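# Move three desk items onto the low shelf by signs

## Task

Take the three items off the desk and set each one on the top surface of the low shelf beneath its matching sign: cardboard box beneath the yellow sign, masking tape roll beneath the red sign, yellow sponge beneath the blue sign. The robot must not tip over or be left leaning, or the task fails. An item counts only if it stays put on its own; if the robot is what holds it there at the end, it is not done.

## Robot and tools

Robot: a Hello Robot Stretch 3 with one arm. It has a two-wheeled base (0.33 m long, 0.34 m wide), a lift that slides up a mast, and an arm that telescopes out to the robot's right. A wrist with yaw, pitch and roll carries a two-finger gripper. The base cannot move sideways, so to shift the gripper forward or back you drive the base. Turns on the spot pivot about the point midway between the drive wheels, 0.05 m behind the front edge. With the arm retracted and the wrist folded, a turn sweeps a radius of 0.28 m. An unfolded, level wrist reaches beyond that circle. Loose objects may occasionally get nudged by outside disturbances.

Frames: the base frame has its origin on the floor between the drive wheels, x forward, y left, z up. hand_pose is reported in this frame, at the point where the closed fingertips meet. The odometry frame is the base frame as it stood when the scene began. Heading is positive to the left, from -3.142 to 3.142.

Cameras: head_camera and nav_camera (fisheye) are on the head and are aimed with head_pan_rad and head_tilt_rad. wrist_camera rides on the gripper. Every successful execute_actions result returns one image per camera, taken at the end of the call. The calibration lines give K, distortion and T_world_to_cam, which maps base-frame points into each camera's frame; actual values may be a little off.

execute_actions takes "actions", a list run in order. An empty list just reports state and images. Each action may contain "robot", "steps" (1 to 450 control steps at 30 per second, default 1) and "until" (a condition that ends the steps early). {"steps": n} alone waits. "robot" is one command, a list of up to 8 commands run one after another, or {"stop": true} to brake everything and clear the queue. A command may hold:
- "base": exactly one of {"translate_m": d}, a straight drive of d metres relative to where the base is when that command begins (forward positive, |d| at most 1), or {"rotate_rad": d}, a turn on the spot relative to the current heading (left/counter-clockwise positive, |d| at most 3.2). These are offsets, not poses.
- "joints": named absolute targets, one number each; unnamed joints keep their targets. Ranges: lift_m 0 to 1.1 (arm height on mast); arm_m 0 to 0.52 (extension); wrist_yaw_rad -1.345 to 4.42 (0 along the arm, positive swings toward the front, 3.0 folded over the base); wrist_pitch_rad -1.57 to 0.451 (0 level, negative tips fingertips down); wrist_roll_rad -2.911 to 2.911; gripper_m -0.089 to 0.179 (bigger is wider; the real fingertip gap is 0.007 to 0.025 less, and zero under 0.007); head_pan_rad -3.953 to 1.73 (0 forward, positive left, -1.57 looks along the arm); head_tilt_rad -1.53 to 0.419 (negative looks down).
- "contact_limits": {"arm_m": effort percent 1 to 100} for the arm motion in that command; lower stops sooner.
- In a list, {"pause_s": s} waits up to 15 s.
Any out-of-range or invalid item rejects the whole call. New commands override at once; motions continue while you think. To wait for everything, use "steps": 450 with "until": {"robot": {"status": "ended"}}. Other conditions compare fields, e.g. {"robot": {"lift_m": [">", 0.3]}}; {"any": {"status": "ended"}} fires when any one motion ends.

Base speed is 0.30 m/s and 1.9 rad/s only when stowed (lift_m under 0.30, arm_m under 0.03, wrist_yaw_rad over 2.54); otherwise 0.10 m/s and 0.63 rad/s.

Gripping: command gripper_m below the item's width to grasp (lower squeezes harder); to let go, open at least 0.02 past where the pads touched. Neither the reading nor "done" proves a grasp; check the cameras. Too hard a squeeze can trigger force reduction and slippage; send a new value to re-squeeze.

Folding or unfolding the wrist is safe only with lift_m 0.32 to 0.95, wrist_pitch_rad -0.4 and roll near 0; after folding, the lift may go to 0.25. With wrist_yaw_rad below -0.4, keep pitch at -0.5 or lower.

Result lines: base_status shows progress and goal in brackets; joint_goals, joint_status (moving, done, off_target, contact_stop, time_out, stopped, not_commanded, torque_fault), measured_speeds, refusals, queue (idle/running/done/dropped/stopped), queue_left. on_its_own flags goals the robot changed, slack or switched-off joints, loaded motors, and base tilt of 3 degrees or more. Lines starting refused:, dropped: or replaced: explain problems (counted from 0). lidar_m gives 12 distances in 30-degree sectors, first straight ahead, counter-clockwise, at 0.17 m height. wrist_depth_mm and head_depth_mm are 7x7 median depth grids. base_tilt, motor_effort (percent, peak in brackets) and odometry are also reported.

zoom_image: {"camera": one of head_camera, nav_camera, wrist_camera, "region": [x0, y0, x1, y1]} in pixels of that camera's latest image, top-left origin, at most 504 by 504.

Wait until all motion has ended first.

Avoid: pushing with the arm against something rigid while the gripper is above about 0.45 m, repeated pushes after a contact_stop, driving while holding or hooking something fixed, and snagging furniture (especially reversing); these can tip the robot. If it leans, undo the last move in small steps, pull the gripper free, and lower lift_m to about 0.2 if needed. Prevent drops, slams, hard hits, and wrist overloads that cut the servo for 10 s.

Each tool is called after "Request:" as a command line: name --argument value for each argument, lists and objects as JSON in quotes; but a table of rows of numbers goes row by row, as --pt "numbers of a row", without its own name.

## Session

Request:
execute_actions --actions '[{"robot":{"joints":{"head_pan_rad":-0.6,"head_tilt_rad":-0.4}},"steps":90,"until":{"robot":{"status":"ended"}}}]'

Request:
execute_actions --actions '[{"robot":{"joints":{"head_pan_rad":-2.4}},"steps":90,"until":{"robot":{"status":"ended"}}}]'

Request:
execute_actions --actions '[{"robot":{"joints":{"head_pan_rad":1.1}},"steps":150,"until":{"robot":{"status":"ended"}}}]'

Scene clock: 0.93 s.
robot.base_odometry: x=+0.000 y=+0.000 heading=+0.000 (m, m, rad; robot's odometry frame)
robot.turned_by_wheels: +0.000 (rad since the last result)
robot.turned_by_imu: +0.000 (rad since the last result)
robot.base_tilt: forward=+0.0 right=+0.8 (deg)
robot.lidar_m: 1.72 1.61 1.62 1.21 1.18 1.05 1.27 2.12 2.15 2.15 2.87 2.70
robot.head_depth_mm: 2733 2842 3039 3081 2412 1842 1484 / 2736 2915 3132 3206 2395 1826 1480 / 2830 2950 3110 3079 2388 1812 1472 / 2905 3060 3256 3115 2367 1808 1463 / 2953 3117 3336 3181 2344 1805 1458 / 2996 3126 3278 3005 2324 1790 1442 / 2642 2766 2802 2647 2257 1775 1443
robot.base_status: not_commanded
robot.joint_positions: lift_m=+0.520 arm_m=+0.000 wrist_yaw_rad=+2.978 wrist_pitch_rad=-0.551 wrist_roll_rad=-0.010 gripper_m=+0.037 head_pan_rad=-0.593 head_tilt_rad=-0.395
robot.joint_goals: lift_m=+0.520 arm_m=+0.000 wrist_yaw_rad=+2.978 wrist_pitch_rad=-0.551 wrist_roll_rad=-0.010 gripper_m=+0.037 head_pan_rad=-0.600 head_tilt_rad=-0.400
robot.joint_status: lift_m=not_commanded arm_m=not_commanded wrist_yaw_rad=not_commanded wrist_pitch_rad=not_commanded wrist_roll_rad=not_commanded gripper_m=not_commanded head_pan_rad=done head_tilt_rad=done
robot.measured_speeds: translate_m=+0.000 rotate_rad=+0.000 lift_m=+0.000 arm_m=+0.000 wrist_yaw_rad=+0.000 wrist_pitch_rad=+0.000 wrist_roll_rad=+0.000 head_pan_rad=+0.000 head_tilt_rad=+0.000
robot: refusals=0 queue=done queue_left=0
robot.motor_effort: left_wheel=-1(0) right_wheel=+0(0) lift_m=+30(30) arm_m=+0(0) wrist_yaw_rad=+0(0) wrist_pitch_rad=+4(4) wrist_roll_rad=+0(0) gripper_m=+0(0) head_pan_rad=-4(43) head_tilt_rad=-2(28) (%)
robot.hand_pose: x=+0.0123 y=+0.0579 z=+0.5042 quat_wxyz=(+0.247, +0.690, +0.137, +0.666) (m; robot's base frame)
robot.wrist_depth_mm: - - - - - - - / - - - - - - - / - - - - - - - / 954 958 955 945 959 941 923 / 779 801 - 809 825 820 805 / 698 702 - 709 707 696 703 / 611 625 621 643 619 615 617
pictures: head_camera (sideways: a quarter turn clockwise sets it upright), nav_camera (sideways: a quarter turn counterclockwise sets it upright), wrist_camera
camera_calibration (this result's frames):
head_camera: T_world_to_cam=[[-0.349532, 0.172004, -0.921001, 1.21705], [0.521383, 0.852446, -0.0386713, 0.0520944], [0.778452, -0.493711, -0.387637, 0.450171], [0, 0, 0, 1]] pos_world=[0.0478008, -0.0314904, 1.29742]
nav_camera: T_world_to_cam=[[0.306804, -0.208908, 0.928563, -1.16405], [-0.560455, -0.828184, -0.00114613, 0.0616035], [0.76926, -0.520066, -0.371174, 0.441361], [0, 0, 0, 1]] pos_world=[0.0521393, 0.037377, 1.24479]
wrist_camera: T_world_to_cam=[[0.985491, -0.169169, 0.0137694, -0.0123885], [-0.10102, -0.649808, -0.753355, 0.454235], [0.136392, 0.741034, -0.657469, 0.451204], [0, 0, 0, 1]] pos_world=[-0.00344507, -0.041288, 0.639024]
Images, in order (width x height): head_camera 896x504, nav_camera 672x504, wrist_camera 644x364.

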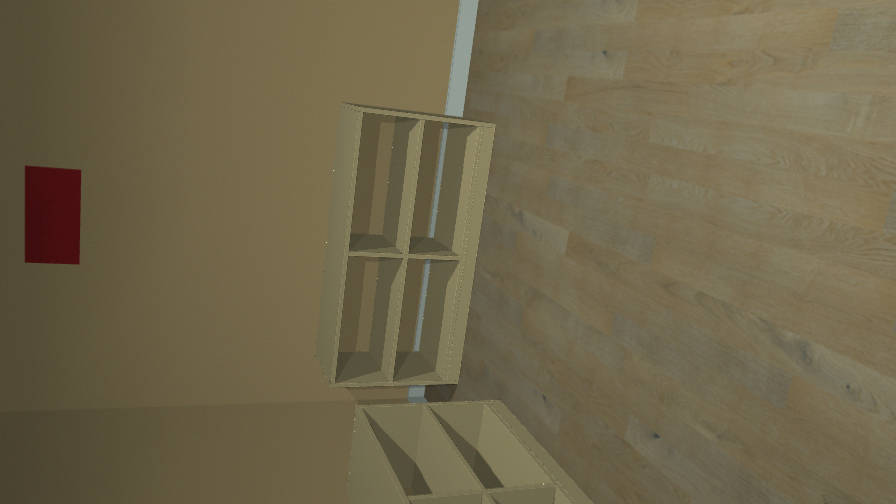

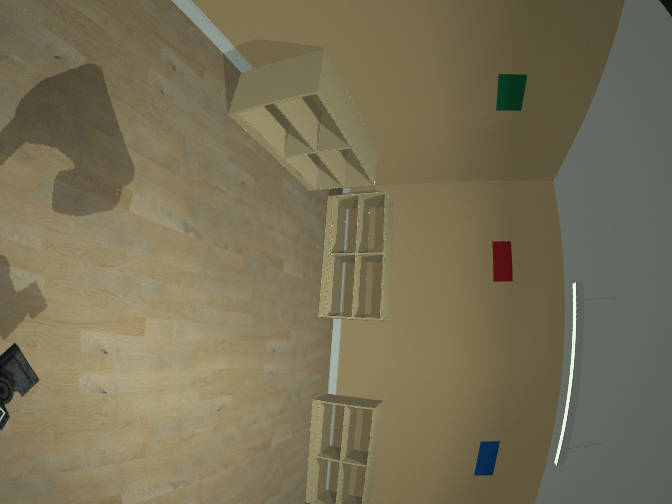

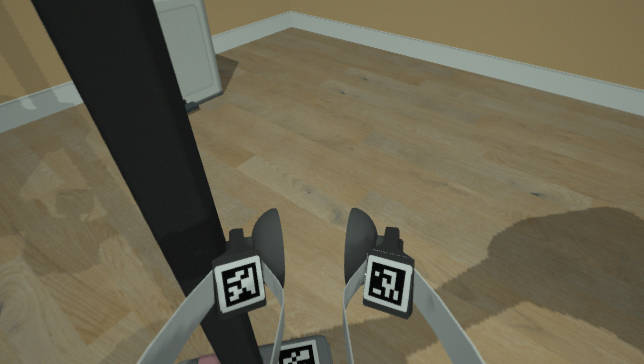

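Scene clock: 2.37 s.
robot.base_odometry: x=+0.000 y=+0.000 heading=+0.000 (m, m, rad; robot's odometry frame)
robot.turned_by_wheels: +0.000 (rad since the last result)
robot.turned_by_imu: +0.000 (rad since the last result)
robot.base_tilt: forward=+0.0 right=+1.0 (deg)
robot.lidar_m: 1.72 1.61 1.61 1.21 1.17 1.04 1.28 2.12 2.15 2.15 2.86 2.69
robot.head_depth_mm: 1812 1911 2037 2191 2318 1843 1488 / 1821 1927 2062 2193 2327 1837 1486 / 1820 1929 2065 2219 2292 1822 1469 / 1840 1950 2076 2233 2367 1816 1467 / 1843 1954 2087 2242 2331 1794 1446 / 1856 1988 2088 2244 2329 1786 1443 / 1835 1966 2125 2251 2317 1780 1444
robot.base_status: not_commanded
robot.joint_positions: lift_m=+0.520 arm_m=+0.000 wrist_yaw_rad=+2.978 wrist_pitch_rad=-0.551 wrist_roll_rad=-0.010 gripper_m=+0.037 head_pan_rad=-2.393 head_tilt_rad=-0.395
robot.joint_goals: lift_m=+0.520 arm_m=+0.000 wrist_yaw_rad=+2.978 wrist_pitch_rad=-0.551 wrist_roll_rad=-0.010 gripper_m=+0.037 head_pan_rad=-2.400 head_tilt_rad=-0.400
robot.joint_status: lift_m=not_commanded arm_m=not_commanded wrist_yaw_rad=not_commanded wrist_pitch_rad=not_commanded wrist_roll_rad=not_commanded gripper_m=not_commanded head_pan_rad=done head_tilt_rad=done
robot.measured_speeds: translate_m=+0.000 rotate_rad=+0.000 lift_m=+0.000 arm_m=+0.000 wrist_yaw_rad=+0.000 wrist_pitch_rad=+0.000 wrist_roll_rad=+0.000 head_pan_rad=+0.000 head_tilt_rad=+0.000
robot: refusals=0 queue=done queue_left=0
robot.motor_effort: left_wheel=+0(0) right_wheel=+0(0) lift_m=+30(30) arm_m=+0(0) wrist_yaw_rad=+0(0) wrist_pitch_rad=+5(4) wrist_roll_rad=+0(0) gripper_m=+1(1) head_pan_rad=-4(51) head_tilt_rad=-2(2) (%)
robot.hand_pose: x=+0.0123 y=+0.0579 z=+0.5042 quat_wxyz=(+0.247, +0.690, +0.137, +0.666) (m; robot's base frame)
robot.wrist_depth_mm: - - - - - - - / - - - - - - - / - - - - - - - / 951 934 944 954 913 955 948 / 803 812 - 818 847 836 805 / 708 705 - 708 712 712 699 / 621 616 620 644 620 623 615
pictures: head_camera (sideways: a quarter turn clockwise sets it upright), nav_camera (sideways: a quarter turn counterclockwise sets it upright), wrist_camera
camera_calibration (this result's frames):
head_camera: T_world_to_cam=[[0.24714, 0.301517, -0.920874, 1.21325], [0.711703, -0.701416, -0.038657, 0.0509148], [-0.657572, -0.645836, -0.387938, 0.459323], [0, 0, 0, 1]] pos_world=[-0.0340402, -0.0334545, 1.29741]
nav_camera: T_world_to_cam=[[-0.273373, -0.251523, 0.928441, -1.16035], [-0.679189, 0.733962, -0.00114542, 0.0623268], [-0.681153, -0.630901, -0.371477, 0.450604], [0, 0, 0, 1]] pos_world=[0.0320531, -0.0533146, 1.24478]
wrist_camera: T_world_to_cam=[[0.985491, -0.169169, 0.0137693, -0.0123885], [-0.10102, -0.649808, -0.753355, 0.454234], [0.136392, 0.741034, -0.65747, 0.451204], [0, 0, 0, 1]] pos_world=[-0.00344509, -0.041288, 0.639024]
Images, in order (width x height): head_camera 896x504, nav_camera 672x504, wrist_camera 644x364.

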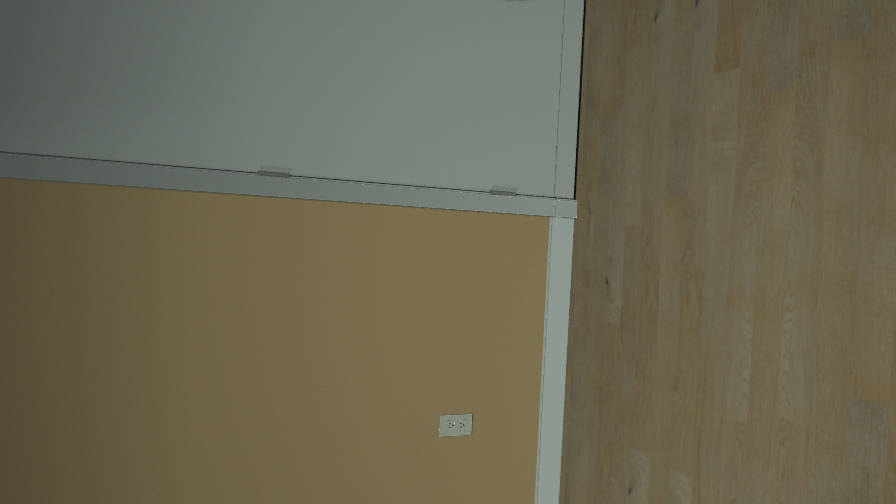

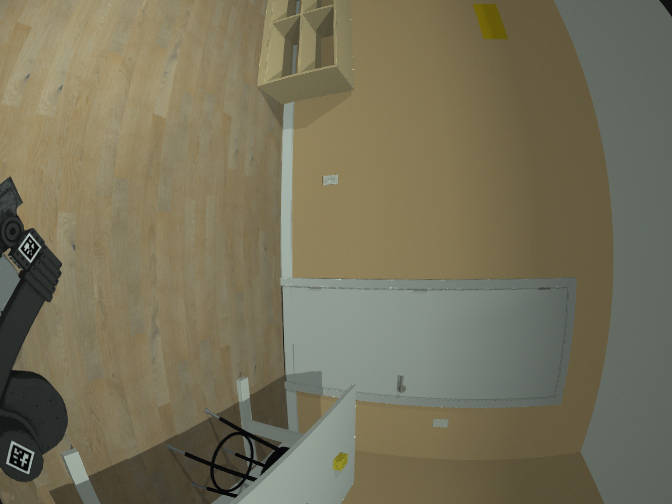

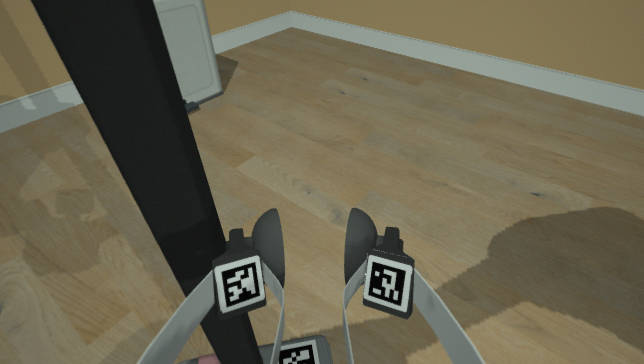

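Scene clock: 4.57 s.
robot.base_odometry: x=+0.000 y=+0.000 heading=+0.000 (m, m, rad; robot's odometry frame)
robot.turned_by_wheels: +0.000 (rad since the last result)
robot.turned_by_imu: +0.000 (rad since the last result)
robot.base_tilt: forward=+0.0 right=+0.9 (deg)
robot.lidar_m: 1.72 1.61 1.61 1.21 1.17 1.05 1.28 2.12 2.15 2.16 2.86 2.70
robot.head_depth_mm: 1333 1403 1481 1569 1687 1747 1492 / 1373 1443 1543 1628 1749 1820 1473 / 1411 1498 1604 1706 1818 1827 1461 / 1464 1576 1667 1766 1926 1816 1447 / 1529 1608 1732 1846 2003 1792 1452 / 1565 1693 1812 1928 2066 1790 1452 / 1648 1759 1892 2053 2125 1774 1437
robot.base_status: not_commanded
robot.joint_positions: lift_m=+0.520 arm_m=+0.000 wrist_yaw_rad=+2.978 wrist_pitch_rad=-0.551 wrist_roll_rad=-0.010 gripper_m=+0.037 head_pan_rad=+1.093 head_tilt_rad=-0.395
robot.joint_goals: lift_m=+0.520 arm_m=+0.000 wrist_yaw_rad=+2.978 wrist_pitch_rad=-0.551 wrist_roll_rad=-0.010 gripper_m=+0.037 head_pan_rad=+1.100 head_tilt_rad=-0.400
robot.joint_status: lift_m=not_commanded arm_m=not_commanded wrist_yaw_rad=not_commanded wrist_pitch_rad=not_commanded wrist_roll_rad=not_commanded gripper_m=not_commanded head_pan_rad=done head_tilt_rad=done
robot.measured_speeds: translate_m=+0.000 rotate_rad=+0.000 lift_m=+0.000 arm_m=+0.000 wrist_yaw_rad=+0.000 wrist_pitch_rad=+0.000 wrist_roll_rad=+0.000 head_pan_rad=+0.000 head_tilt_rad=+0.000
robot: refusals=0 queue=done queue_left=0
robot.motor_effort: left_wheel=+0(0) right_wheel=+0(0) lift_m=+30(30) arm_m=+1(0) wrist_yaw_rad=+1(0) wrist_pitch_rad=+5(4) wrist_roll_rad=+0(0) gripper_m=+0(1) head_pan_rad=+5(52) head_tilt_rad=-1(2) (%)
robot.hand_pose: x=+0.0123 y=+0.0579 z=+0.5042 quat_wxyz=(+0.247, +0.690, +0.137, +0.666) (m; robot's base frame)
robot.wrist_depth_mm: - - - - - - - / - - - - - - - / - - - - - - - / 925 955 939 928 969 970 981 / 804 805 - 809 811 802 816 / 700 686 - 702 712 698 694 / 607 620 619 630 614 632 611
pictures: head_camera (sideways: a quarter turn clockwise sets it upright), nav_camera (sideways: a quarter turn counterclockwise sets it upright), wrist_camera
camera_calibration (this result's frames):
head_camera: T_world_to_cam=[[-0.130998, -0.367192, -0.920874, 1.21555], [-0.906535, 0.420358, -0.038657, 0.0607861], [0.401291, 0.829741, -0.387938, 0.452864], [0, 0, 0, 1]] pos_world=[0.0326089, 0.0450303, 1.29741]
nav_camera: T_world_to_cam=[[0.172552, 0.328972, 0.928441, -1.16307], [0.886899, -0.461961, -0.00114542, 0.0527736], [0.428527, 0.823632, -0.371477, 0.443835], [0, 0, 0, 1]] pos_world=[-0.0363104, 0.0414411, 1.24478]
wrist_camera: T_world_to_cam=[[0.985491, -0.169169, 0.0137693, -0.0123884], [-0.10102, -0.649808, -0.753355, 0.454234], [0.136392, 0.741034, -0.65747, 0.451204], [0, 0, 0, 1]] pos_world=[-0.00344509, -0.041288, 0.639024]
Images, in order (width x height): head_camera 896x504, nav_camera 672x504, wrist_camera 644x364.

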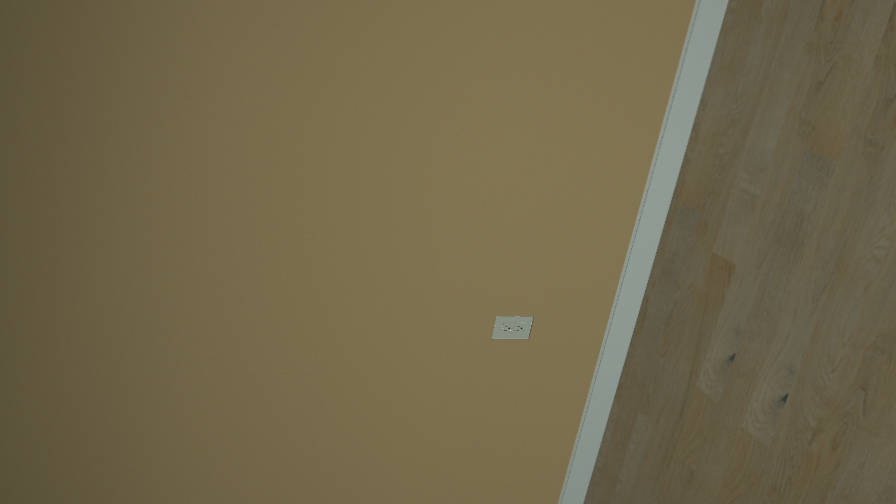

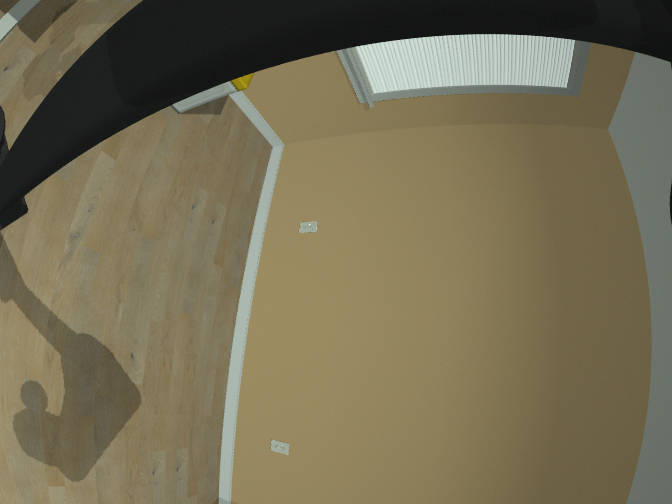

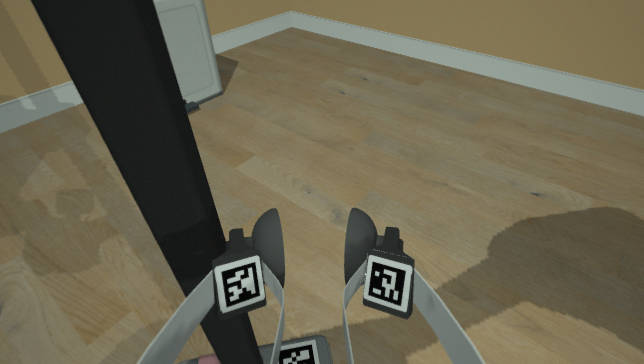

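Request:
execute_actions --actions '[{"robot":{"joints":{"head_pan_rad":-1.2,"head_tilt_rad":-0.55,"wrist_pitch_rad":-0.4,"lift_m":0.8},"base":{"rotate_rad":-2.38}},"steps":300,"until":{"robot":{"status":"ended"}}}]'

Scene clock: 13.13 s.
robot.base_odometry: x=+0.000 y=+0.000 heading=-2.380 (m, m, rad; robot's odometry frame)
robot.turned_by_wheels: -2.380 (rad since the last result)
robot.turned_by_imu: -2.369 (rad since the last result)
robot.base_tilt: forward=+0.0 right=+1.0 (deg)
robot.lidar_m: 2.12 2.14 2.94 2.95 1.72 1.65 1.61 1.69 1.14 1.05 1.06 1.45
robot.head_depth_mm: 1231 1316 1413 1551 1699 1594 1325 / 1277 1376 1482 1249 1775 1568 1326 / 1338 1432 1537 1138 965 1489 1317 / 1397 1504 1574 1118 956 1565 1278 / 1455 1576 1619 1112 1742 1553 1293 / 1506 1659 1614 1110 1829 1554 1296 / 1594 1743 1582 1101 1820 1541 1289
robot.base_status: done (rotate_rad -2.3799 of -2.3800)
robot.joint_positions: lift_m=+0.800 arm_m=+0.000 wrist_yaw_rad=+2.978 wrist_pitch_rad=-0.422 wrist_roll_rad=-0.010 gripper_m=+0.037 head_pan_rad=-1.193 head_tilt_rad=-0.543
robot.joint_goals: lift_m=+0.800 arm_m=+0.000 wrist_yaw_rad=+2.978 wrist_pitch_rad=-0.400 wrist_roll_rad=-0.010 gripper_m=+0.037 head_pan_rad=-1.200 head_tilt_rad=-0.550
robot.joint_status: lift_m=done arm_m=not_commanded wrist_yaw_rad=not_commanded wrist_pitch_rad=done wrist_roll_rad=not_commanded gripper_m=not_commanded head_pan_rad=done head_tilt_rad=done
robot.measured_speeds: translate_m=+0.000 rotate_rad=+0.000 lift_m=+0.000 arm_m=+0.000 wrist_yaw_rad=+0.000 wrist_pitch_rad=+0.000 wrist_roll_rad=+0.000 head_pan_rad=+0.000 head_tilt_rad=+0.000
robot: refusals=0 queue=done queue_left=0
robot.motor_effort: left_wheel=+2(7) right_wheel=-2(5) lift_m=+38(41) arm_m=+1(0) wrist_yaw_rad=+0(0) wrist_pitch_rad=+8(8) wrist_roll_rad=+0(0) gripper_m=-1(2) head_pan_rad=-4(50) head_tilt_rad=-3(17) (%)
robot.hand_pose: x=+0.0153 y=+0.0758 z=+0.8114 quat_wxyz=(+0.204, +0.698, +0.092, +0.681) (m; robot's base frame)
robot.wrist_depth_mm: - - - - - - - / - - - - - - - / - - - - - - - / - - - - - - - / - - - - - - - / - - - - - - - / 938 961 987 950 947 968 981
pictures: head_camera (sideways: a quarter turn clockwise sets it upright), nav_camera (sideways: a quarter turn counterclockwise sets it upright), wrist_camera
camera_calibration (this result's frames):
head_camera: T_world_to_cam=[[-0.239979, 0.46221, -0.853681, 1.12857], [0.909845, 0.413731, -0.0317601, 0.0407204], [0.338514, -0.784339, -0.519827, 0.624864], [0, 0, 0, 1]] pos_world=[0.0222585, -0.0483788, 1.28955]
nav_camera: T_world_to_cam=[[0.184348, -0.469717, 0.863355, -1.07824], [-0.930367, -0.366629, -0.000811817, 0.0634245], [0.316912, -0.803087, -0.504596, 0.617738], [0, 0, 0, 1]] pos_world=[0.0620097, 0.0128847, 1.24266]
wrist_camera: T_world_to_cam=[[0.985229, -0.170755, 0.012864, -0.015627], [-0.0843592, -0.549367, -0.831312, 0.752958], [0.149018, 0.817948, -0.555657, 0.550937], [0, 0, 0, 1]] pos_world=[-0.00318446, -0.0396566, 0.932276]
Images, in order (width x height): head_camera 896x504, nav_camera 672x504, wrist_camera 644x364.

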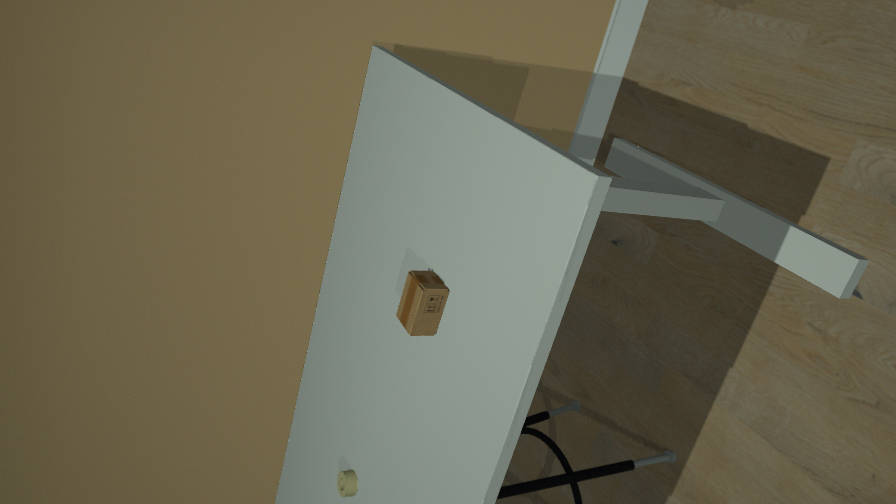

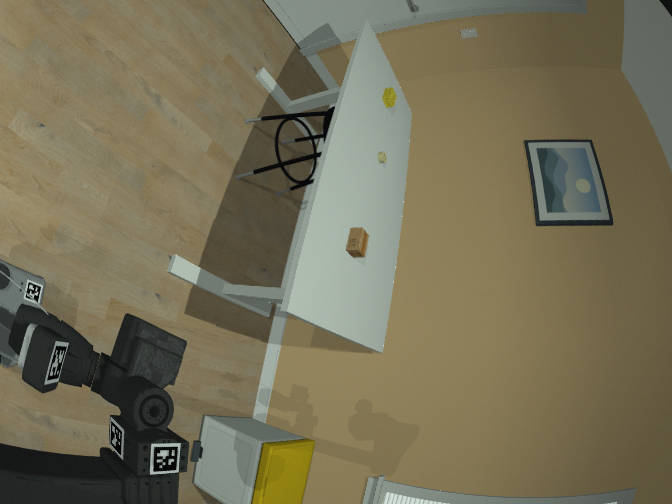

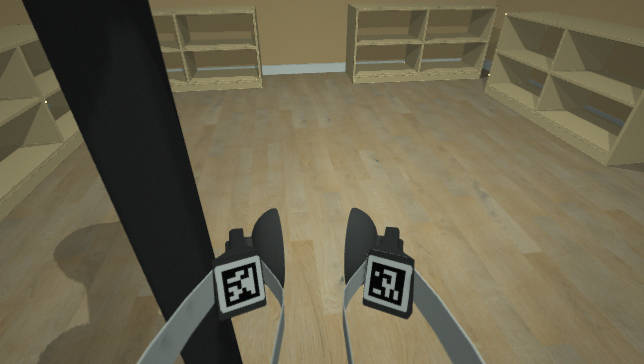

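Request:
execute_actions --actions '[{"robot":[{"base":{"rotate_rad":-0.39},"joints":{"wrist_yaw_rad":0,"gripper_m":0.17}},{"base":{"translate_m":0.55},"joints":{"wrist_pitch_rad":-0.3,"head_pan_rad":-1.6,"head_tilt_rad":-0.7}},{"base":{"rotate_rad":0.38},"joints":{"lift_m":0.75,"arm_m":0.1}}],"steps":450,"until":{"robot":{"status":"ended"}}}]'

Scene clock: 33.20 s.
robot.base_odometry: x=-0.512 y=-0.200 heading=-2.390 (m, m, rad; robot's odometry frame)
robot.turned_by_wheels: -0.010 (rad since the last result)
robot.turned_by_imu: -0.008 (rad since the last result)
robot.base_tilt: forward=+0.0 right=+1.0 (deg)
robot.lidar_m: 1.60 1.71 1.90 3.03 2.64 2.18 2.12 1.24 0.85 0.84 0.82 1.33
robot.head_depth_mm: 1109 1229 1312 912 741 1448 - / 1110 1237 1176 910 739 - - / 1108 1242 1168 880 757 - - / 1118 1239 1162 872 764 - 1160 / 1119 1245 1153 891 757 1391 1204 / 1128 1254 1144 891 744 1386 1200 / 1135 1260 1132 884 764 1343 1202
robot.base_status: done (rotate_rad +0.3799 of +0.3800)
robot.joint_positions: lift_m=+0.750 arm_m=+0.100 wrist_yaw_rad=+0.001 wrist_pitch_rad=-0.323 wrist_roll_rad=-0.010 gripper_m=+0.170 head_pan_rad=-1.593 head_tilt_rad=-0.692
robot.joint_goals: lift_m=+0.750 arm_m=+0.100 wrist_yaw_rad=+0.000 wrist_pitch_rad=-0.300 wrist_roll_rad=-0.010 gripper_m=+0.170 head_pan_rad=-1.600 head_tilt_rad=-0.700
robot.joint_status: lift_m=done arm_m=done wrist_yaw_rad=done wrist_pitch_rad=done wrist_roll_rad=not_commanded gripper_m=done head_pan_rad=done head_tilt_rad=done
robot.measured_speeds: translate_m=+0.000 rotate_rad=+0.000 lift_m=+0.000 arm_m=+0.000 wrist_yaw_rad=+0.000 wrist_pitch_rad=+0.000 wrist_roll_rad=+0.000 head_pan_rad=+0.000 head_tilt_rad=+0.000
robot: refusals=0 queue=done queue_left=0
robot.motor_effort: left_wheel=-3(7) right_wheel=+2(6) lift_m=+23(38) arm_m=+4(5) wrist_yaw_rad=-1(1) wrist_pitch_rad=+8(8) wrist_roll_rad=+0(0) gripper_m=+1(82) head_pan_rad=-4(36) head_tilt_rad=-4(20) (%)
robot.hand_pose: x=-0.0213 y=-0.4800 z=+0.7848 quat_wxyz=(+0.702, +0.115, -0.694, -0.113) (m; robot's base frame)
robot.wrist_depth_mm: 888 849 857 829 855 850 849 / 871 867 877 883 887 903 882 / 510 511 506 403 510 506 - / 361 364 362 360 361 360 358 / 280 279 280 280 277 296 279 / - 228 229 229 229 224 229 / 935 219 215 211 208 207 206
pictures: head_camera (sideways: a quarter turn clockwise sets it upright), nav_camera (sideways: a quarter turn counterclockwise sets it upright), wrist_camera
camera_calibration (this result's frames):
head_camera: T_world_to_cam=[[-0.0383521, 0.639532, -0.767808, 1.01539], [0.99923, 0.0309034, -0.0241712, 0.0302898], [0.00826959, -0.768143, -0.640224, 0.783511], [0, 0, 0, 1]] pos_world=[0.00219631, -0.0484584, 1.28198]
nav_camera: T_world_to_cam=[[-0.015846, -0.626358, 0.779375, -0.967523], [-0.999694, 0.0247177, -0.000460628, 0.0633901], [-0.0189758, -0.779144, -0.626558, 0.778458], [0, 0, 0, 1]] pos_world=[0.0628112, -0.00105177, 1.24184]
wrist_camera: T_world_to_cam=[[-0.999896, 0.00798445, 0.0120276, -0.0299717], [-0.00685244, 0.470809, -0.882208, 0.953708], [-0.0127067, -0.882199, -0.470705, 0.110042], [0, 0, 0, 1]] pos_world=[-0.0220351, -0.351696, 0.893527]
Images, in order (width x height): head_camera 896x504, nav_camera 672x504, wrist_camera 644x364.

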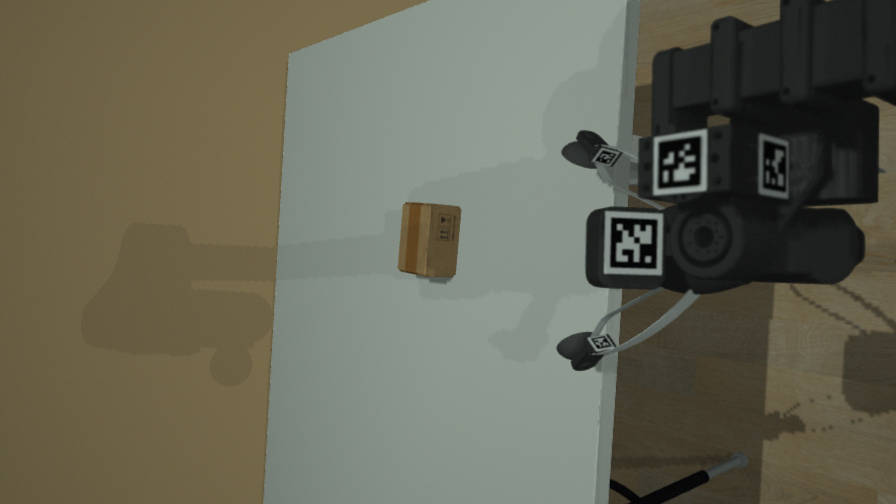

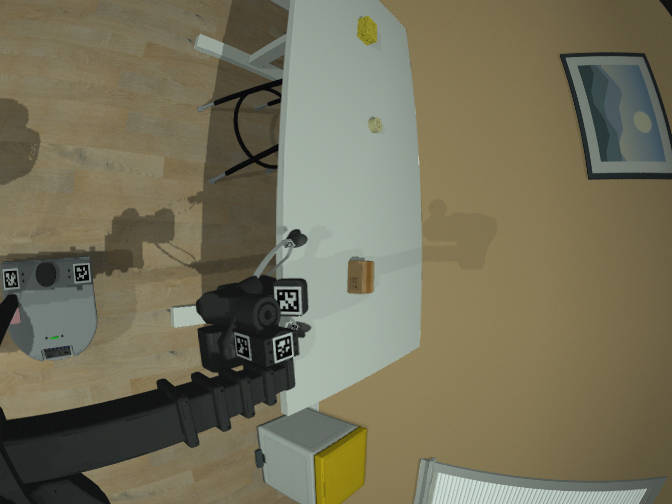

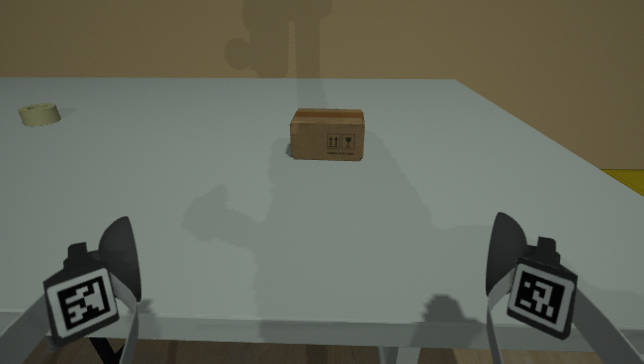

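Request:
execute_actions --actions '[{"robot":[{"base":{"translate_m":-0.015},"joints":{"lift_m":0.715,"arm_m":0.2}},{"joints":{"arm_m":0.38}}],"steps":450,"until":{"robot":{"status":"ended"}}}]'

Scene clock: 40.97 s.
robot.base_odometry: x=-0.501 y=-0.190 heading=-2.390 (m, m, rad; robot's odometry frame)
robot.turned_by_wheels: +0.000 (rad since the last result)
robot.turned_by_imu: +0.001 (rad since the last result)
robot.base_tilt: forward=-0.1 right=+0.8 (deg)
robot.lidar_m: 1.61 1.73 1.90 3.04 2.63 2.16 2.11 1.23 0.84 0.84 0.83 0.95
robot.head_depth_mm: 1103 1233 1338 917 743 1436 1246 / 1108 1231 1178 925 - - - / 1113 1237 1156 - 735 1356 1186 / 1115 1247 1161 - 733 1392 1208 / 1124 1247 1142 889 748 1395 1209 / 1127 1254 1137 889 743 1390 1202 / 1120 1254 1130 877 760 1351 1190
robot.base_status: done (translate_m -0.0150 of -0.0150)
robot.joint_positions: lift_m=+0.715 arm_m=+0.380 wrist_yaw_rad=+0.001 wrist_pitch_rad=-0.323 wrist_roll_rad=-0.010 gripper_m=+0.170 head_pan_rad=-1.593 head_tilt_rad=-0.692
robot.joint_goals: lift_m=+0.715 arm_m=+0.380 wrist_yaw_rad=+0.000 wrist_pitch_rad=-0.300 wrist_roll_rad=-0.010 gripper_m=+0.170 head_pan_rad=-1.600 head_tilt_rad=-0.700
robot.joint_status: lift_m=done arm_m=done wrist_yaw_rad=done wrist_pitch_rad=done wrist_roll_rad=not_commanded gripper_m=done head_pan_rad=done head_tilt_rad=done
robot.measured_speeds: translate_m=+0.000 rotate_rad=+0.000 lift_m=+0.000 arm_m=+0.000 wrist_yaw_rad=+0.000 wrist_pitch_rad=+0.000 wrist_roll_rad=+0.000 head_pan_rad=+0.000 head_tilt_rad=+0.000
robot: refusals=0 queue=done queue_left=0
robot.motor_effort: left_wheel=-3(8) right_wheel=+3(2) lift_m=+23(24) arm_m=+3(4) wrist_yaw_rad=+0(1) wrist_pitch_rad=+8(8) wrist_roll_rad=+0(0) gripper_m=+0(0) head_pan_rad=-3(3) head_tilt_rad=-5(4) (%)
robot.hand_pose: x=-0.0213 y=-0.7600 z=+0.7499 quat_wxyz=(+0.702, +0.115, -0.694, -0.113) (m; robot's base frame)
robot.wrist_depth_mm: 618 627 607 607 610 615 597 / 641 641 637 632 641 634 636 / 408 406 399 406 404 403 669 / 287 287 286 285 284 286 286 / 222 220 147 141 155 233 221 / - 181 137 131 131 178 181 / 148 152 148 143 144 153 150
pictures: head_camera (sideways: a quarter turn clockwise sets it upright), nav_camera (sideways: a quarter turn counterclockwise sets it upright), wrist_camera
camera_calibration (this result's frames):
head_camera: T_world_to_cam=[[-0.0383503, 0.639532, -0.767807, 1.01539], [0.99923, 0.0309007, -0.0241712, 0.0302898], [0.00826749, -0.768143, -0.640225, 0.783511], [0, 0, 0, 1]] pos_world=[0.00219617, -0.0484584, 1.28198]
nav_camera: T_world_to_cam=[[-0.0158477, -0.626358, 0.779374, -0.967522], [-0.999694, 0.0247204, -0.000460628, 0.0633901], [-0.0189779, -0.779143, -0.626558, 0.778458], [0, 0, 0, 1]] pos_world=[0.0628112, -0.00105192, 1.24184]
wrist_camera: T_world_to_cam=[[-0.999895, 0.0080766, 0.0120251, -0.0272648], [-0.0068106, 0.470551, -0.882346, 1.05465], [-0.0127848, -0.882336, -0.470447, -0.153735], [0, 0, 0, 1]] pos_world=[-0.0220446, -0.631694, 0.858573]
Images, in order (width x height): head_camera 896x504, nav_camera 672x504, wrist_camera 644x364.

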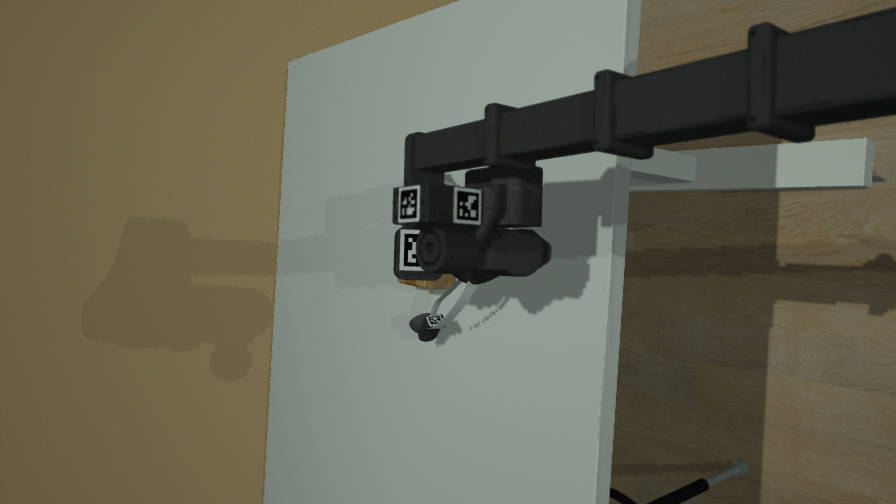

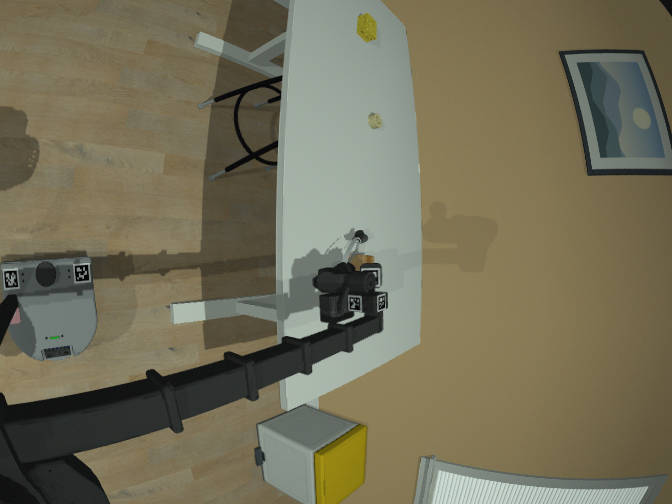

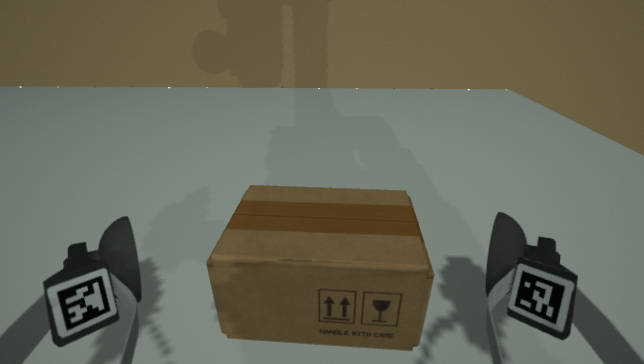

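Request:
execute_actions --actions '[{"robot":[{"joints":{"gripper_m":0.058,"arm_m":0.39}},{"joints":{"lift_m":0.78}},{"joints":{"arm_m":0.0,"wrist_pitch_rad":-0.4}},{"joints":{"wrist_yaw_rad":2.9},"base":{"rotate_rad":1.29}},{"joints":{"lift_m":0.29},"base":{"translate_m":1.0}},{"base":{"translate_m":1.0}},{"base":{"translate_m":0.27},"joints":{"lift_m":0.68,"head_tilt_rad":-0.8}},{"base":{"rotate_rad":0.32},"joints":{"wrist_yaw_rad":0}}],"steps":450,"until":{"robot":{"status":"ended"}}},{"steps":450,"until":{"robot":{"status":"ended"}}},{"steps":450,"until":{"robot":{"status":"ended"}}},{"robot":{"joints":{"wrist_pitch_rad":-0.3,"arm_m":0.25}},"steps":450,"until":{"robot":{"status":"ended"}}}]'

Scene clock: 80.10 s.
robot.base_odometry: x=+0.528 y=-2.213 heading=-0.780 (m, m, rad; robot's odometry frame)
robot.turned_by_wheels: +1.610 (rad since the last result)
robot.turned_by_imu: +1.608 (rad since the last result)
robot.base_tilt: forward=+0.0 right=+0.9 (deg)
robot.lidar_m: 1.02 0.92 1.44 2.28 2.82 3.07 2.92 1.01 0.71 0.71 0.82 0.87
robot.head_depth_mm: 943 1063 1152 995 1194 1304 1191 / 950 1072 1157 992 1184 - - / 961 1083 1161 1007 - 1306 1168 / 963 1092 1172 1005 1352 1301 1165 / 969 1094 1158 998 1196 1311 1155 / 975 1107 1149 1018 1192 1304 1158 / 980 1118 1142 1017 1239 1305 1154
robot.base_status: done (rotate_rad +0.3199 of +0.3200)
robot.joint_positions: lift_m=+0.680 arm_m=+0.250 wrist_yaw_rad=+0.001 wrist_pitch_rad=-0.333 wrist_roll_rad=-0.010 gripper_m=+0.059 head_pan_rad=-1.593 head_tilt_rad=-0.790
robot.joint_goals: lift_m=+0.680 arm_m=+0.250 wrist_yaw_rad=+0.000 wrist_pitch_rad=-0.300 wrist_roll_rad=-0.010 gripper_m=+0.058 head_pan_rad=-1.600 head_tilt_rad=-0.800
robot.joint_status: lift_m=done arm_m=done wrist_yaw_rad=done wrist_pitch_rad=done wrist_roll_rad=not_commanded gripper_m=done head_pan_rad=done head_tilt_rad=done
robot.measured_speeds: translate_m=+0.000 rotate_rad=+0.000 lift_m=+0.000 arm_m=+0.000 wrist_yaw_rad=+0.000 wrist_pitch_rad=+0.000 wrist_roll_rad=+0.000 head_pan_rad=+0.000 head_tilt_rad=+0.000
robot: refusals=0 queue=done queue_left=0
robot.motor_effort: left_wheel=-3(8) right_wheel=+2(9) lift_m=+38(42) arm_m=+4(2) wrist_yaw_rad=+0(2) wrist_pitch_rad=+11(12) wrist_roll_rad=+0(0) gripper_m=-20(92) head_pan_rad=-4(3) head_tilt_rad=-5(16) (%)
robot.hand_pose: x=-0.0213 y=-0.6289 z=+0.7118 quat_wxyz=(+0.701, +0.118, -0.694, -0.117) (m; robot's base frame)
robot.wrist_depth_mm: 566 555 552 543 538 530 517 / 604 604 596 588 584 575 564 / 652 635 612 611 596 597 591 / 429 431 431 436 429 430 431 / 338 342 143 144 151 335 336 / 286 286 129 124 120 274 273 / 497 500 143 133 261 321 507
pictures: head_camera (sideways: a quarter turn clockwise sets it upright), nav_camera (sideways: a quarter turn counterclockwise sets it upright), wrist_camera
camera_calibration (this result's frames):
head_camera: T_world_to_cam=[[-0.0366874, 0.711974, -0.701247, 0.928626], [0.99928, 0.0329553, -0.0188202, 0.0233204], [0.00971029, -0.701432, -0.71267, 0.877731], [0, 0, 0, 1]] pos_world=[0.00224226, -0.0462572, 1.27717]
nav_camera: T_world_to_cam=[[-0.0175365, -0.699993, 0.713935, -0.882221], [-0.999692, 0.0248193, -0.000221002, 0.063078], [-0.0175647, -0.713719, -0.700212, 0.874254], [0, 0, 0, 1]] pos_world=[0.0629435, 0.00485729, 1.24203]
wrist_camera: T_world_to_cam=[[-0.999895, 0.0078982, 0.0121236, -0.0280365], [-0.00685002, 0.479649, -0.877434, 0.961563], [-0.0127452, -0.877425, -0.479544, -0.0464363], [0, 0, 0, 1]] pos_world=[-0.0220386, -0.501736, 0.82178]
Images, in order (width x height): head_camera 896x504, nav_camera 672x504, wrist_camera 644x364.

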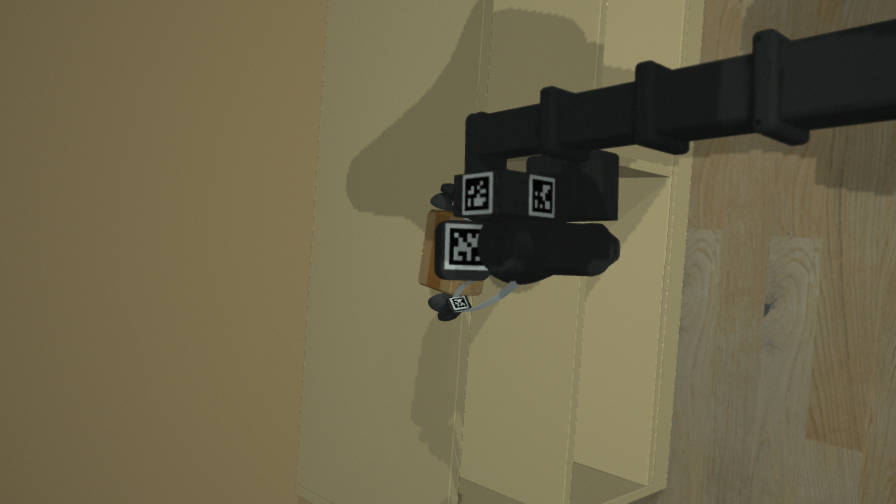

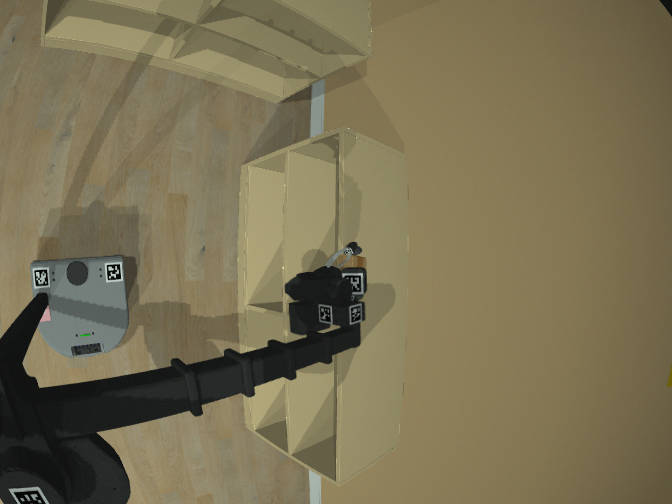

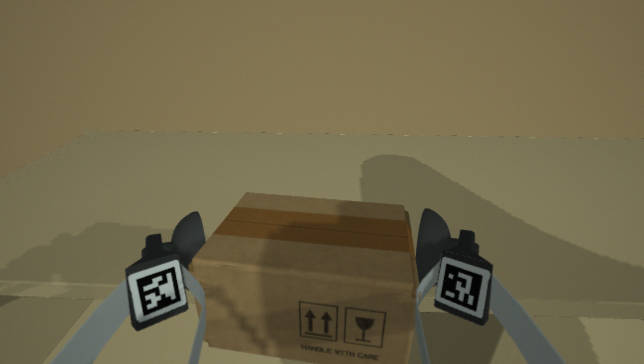

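Request:
execute_actions --actions '[{"robot":[{"joints":{"arm_m":0.44}},{"joints":{"lift_m":0.61}}],"steps":300,"until":{"robot":{"status":"ended"}}}]'

Scene clock: 91.50 s.
robot.base_odometry: x=+0.528 y=-2.213 heading=-0.780 (m, m, rad; robot's odometry frame)
robot.turned_by_wheels: +0.000 (rad since the last result)
robot.turned_by_imu: +0.001 (rad since the last result)
robot.base_tilt: forward=+0.0 right=+1.0 (deg)
robot.lidar_m: 1.02 0.91 1.44 2.27 2.81 3.08 2.91 1.01 0.70 0.71 0.82 0.88
robot.head_depth_mm: 942 1070 1159 1000 1183 1311 1177 / 955 1073 1158 993 1182 1301 - / 961 1083 1177 - 1201 1308 1161 / 962 1094 1164 1230 1198 1297 1162 / 972 1100 1162 1003 1186 1319 1157 / 977 1111 1150 1024 1192 1305 1153 / 982 1121 1146 1016 1246 1313 1156
robot.base_status: done (rotate_rad +0.3199 of +0.3200)
robot.joint_positions: lift_m=+0.610 arm_m=+0.440 wrist_yaw_rad=+0.001 wrist_pitch_rad=-0.331 wrist_roll_rad=-0.010 gripper_m=+0.059 head_pan_rad=-1.593 head_tilt_rad=-0.790
robot.joint_goals: lift_m=+0.610 arm_m=+0.440 wrist_yaw_rad=+0.000 wrist_pitch_rad=-0.300 wrist_roll_rad=-0.010 gripper_m=+0.058 head_pan_rad=-1.600 head_tilt_rad=-0.800
robot.joint_status: lift_m=done arm_m=done wrist_yaw_rad=done wrist_pitch_rad=done wrist_roll_rad=not_commanded gripper_m=done head_pan_rad=done head_tilt_rad=done
robot.measured_speeds: translate_m=+0.000 rotate_rad=+0.000 lift_m=+0.000 arm_m=+0.000 wrist_yaw_rad=+0.000 wrist_pitch_rad=+0.000 wrist_roll_rad=+0.000 head_pan_rad=+0.000 head_tilt_rad=+0.000
robot: refusals=0 queue=done queue_left=0
robot.motor_effort: left_wheel=-3(3) right_wheel=+2(2) lift_m=+23(39) arm_m=+4(4) wrist_yaw_rad=+0(2) wrist_pitch_rad=+11(11) wrist_roll_rad=+0(0) gripper_m=-19(19) head_pan_rad=-4(3) head_tilt_rad=-4(4) (%)
robot.hand_pose: x=-0.0213 y=-0.8191 z=+0.6429 quat_wxyz=(+0.701, +0.118, -0.694, -0.116) (m; robot's base frame)
robot.wrist_depth_mm: 389 387 378 375 372 362 360 / 418 411 406 398 396 392 384 / 435 438 429 418 414 408 404 / 291 291 291 289 290 291 288 / 225 231 143 143 150 226 225 / 184 191 129 123 120 183 184 / 161 151 144 134 141 156 156
pictures: head_camera (sideways: a quarter turn clockwise sets it upright), nav_camera (sideways: a quarter turn counterclockwise sets it upright), wrist_camera
camera_calibration (this result's frames):
head_camera: T_world_to_cam=[[-0.0366874, 0.711979, -0.701242, 0.92862], [0.99928, 0.0329557, -0.0188198, 0.0233198], [0.00971058, -0.701427, -0.712675, 0.877738], [0, 0, 0, 1]] pos_world=[0.00224228, -0.046257, 1.27717]
nav_camera: T_world_to_cam=[[-0.0175365, -0.699998, 0.71393, -0.882215], [-0.999692, 0.0248191, -0.000220984, 0.063078], [-0.0175644, -0.713714, -0.700217, 0.87426], [0, 0, 0, 1]] pos_world=[0.0629435, 0.00485774, 1.24203]
wrist_camera: T_world_to_cam=[[-0.999895, 0.00796579, 0.0121032, -0.0256403], [-0.0068269, 0.477778, -0.878454, 0.991528], [-0.0127802, -0.878444, -0.477674, -0.248399], [0, 0, 0, 1]] pos_world=[-0.0220432, -0.691731, 0.752668]
Images, in order (width x height): head_camera 896x504, nav_camera 672x504, wrist_camera 644x364.

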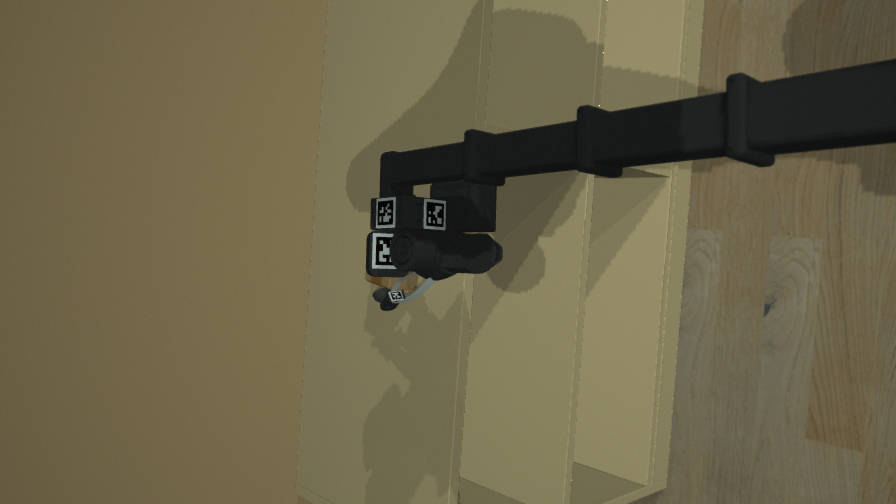

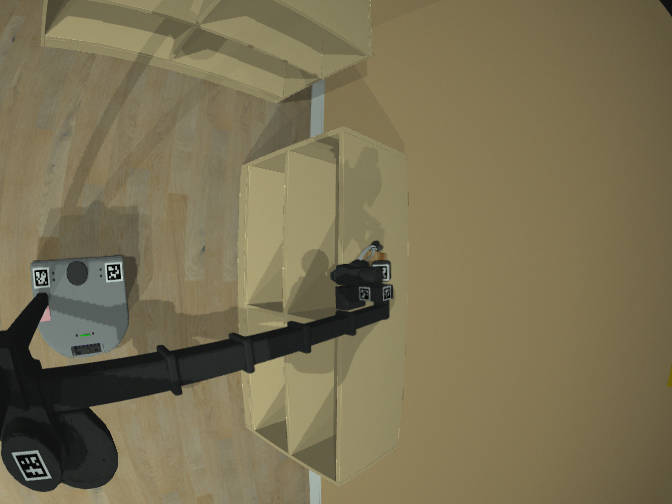

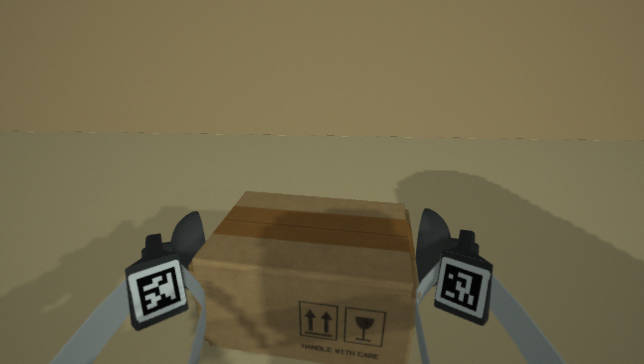

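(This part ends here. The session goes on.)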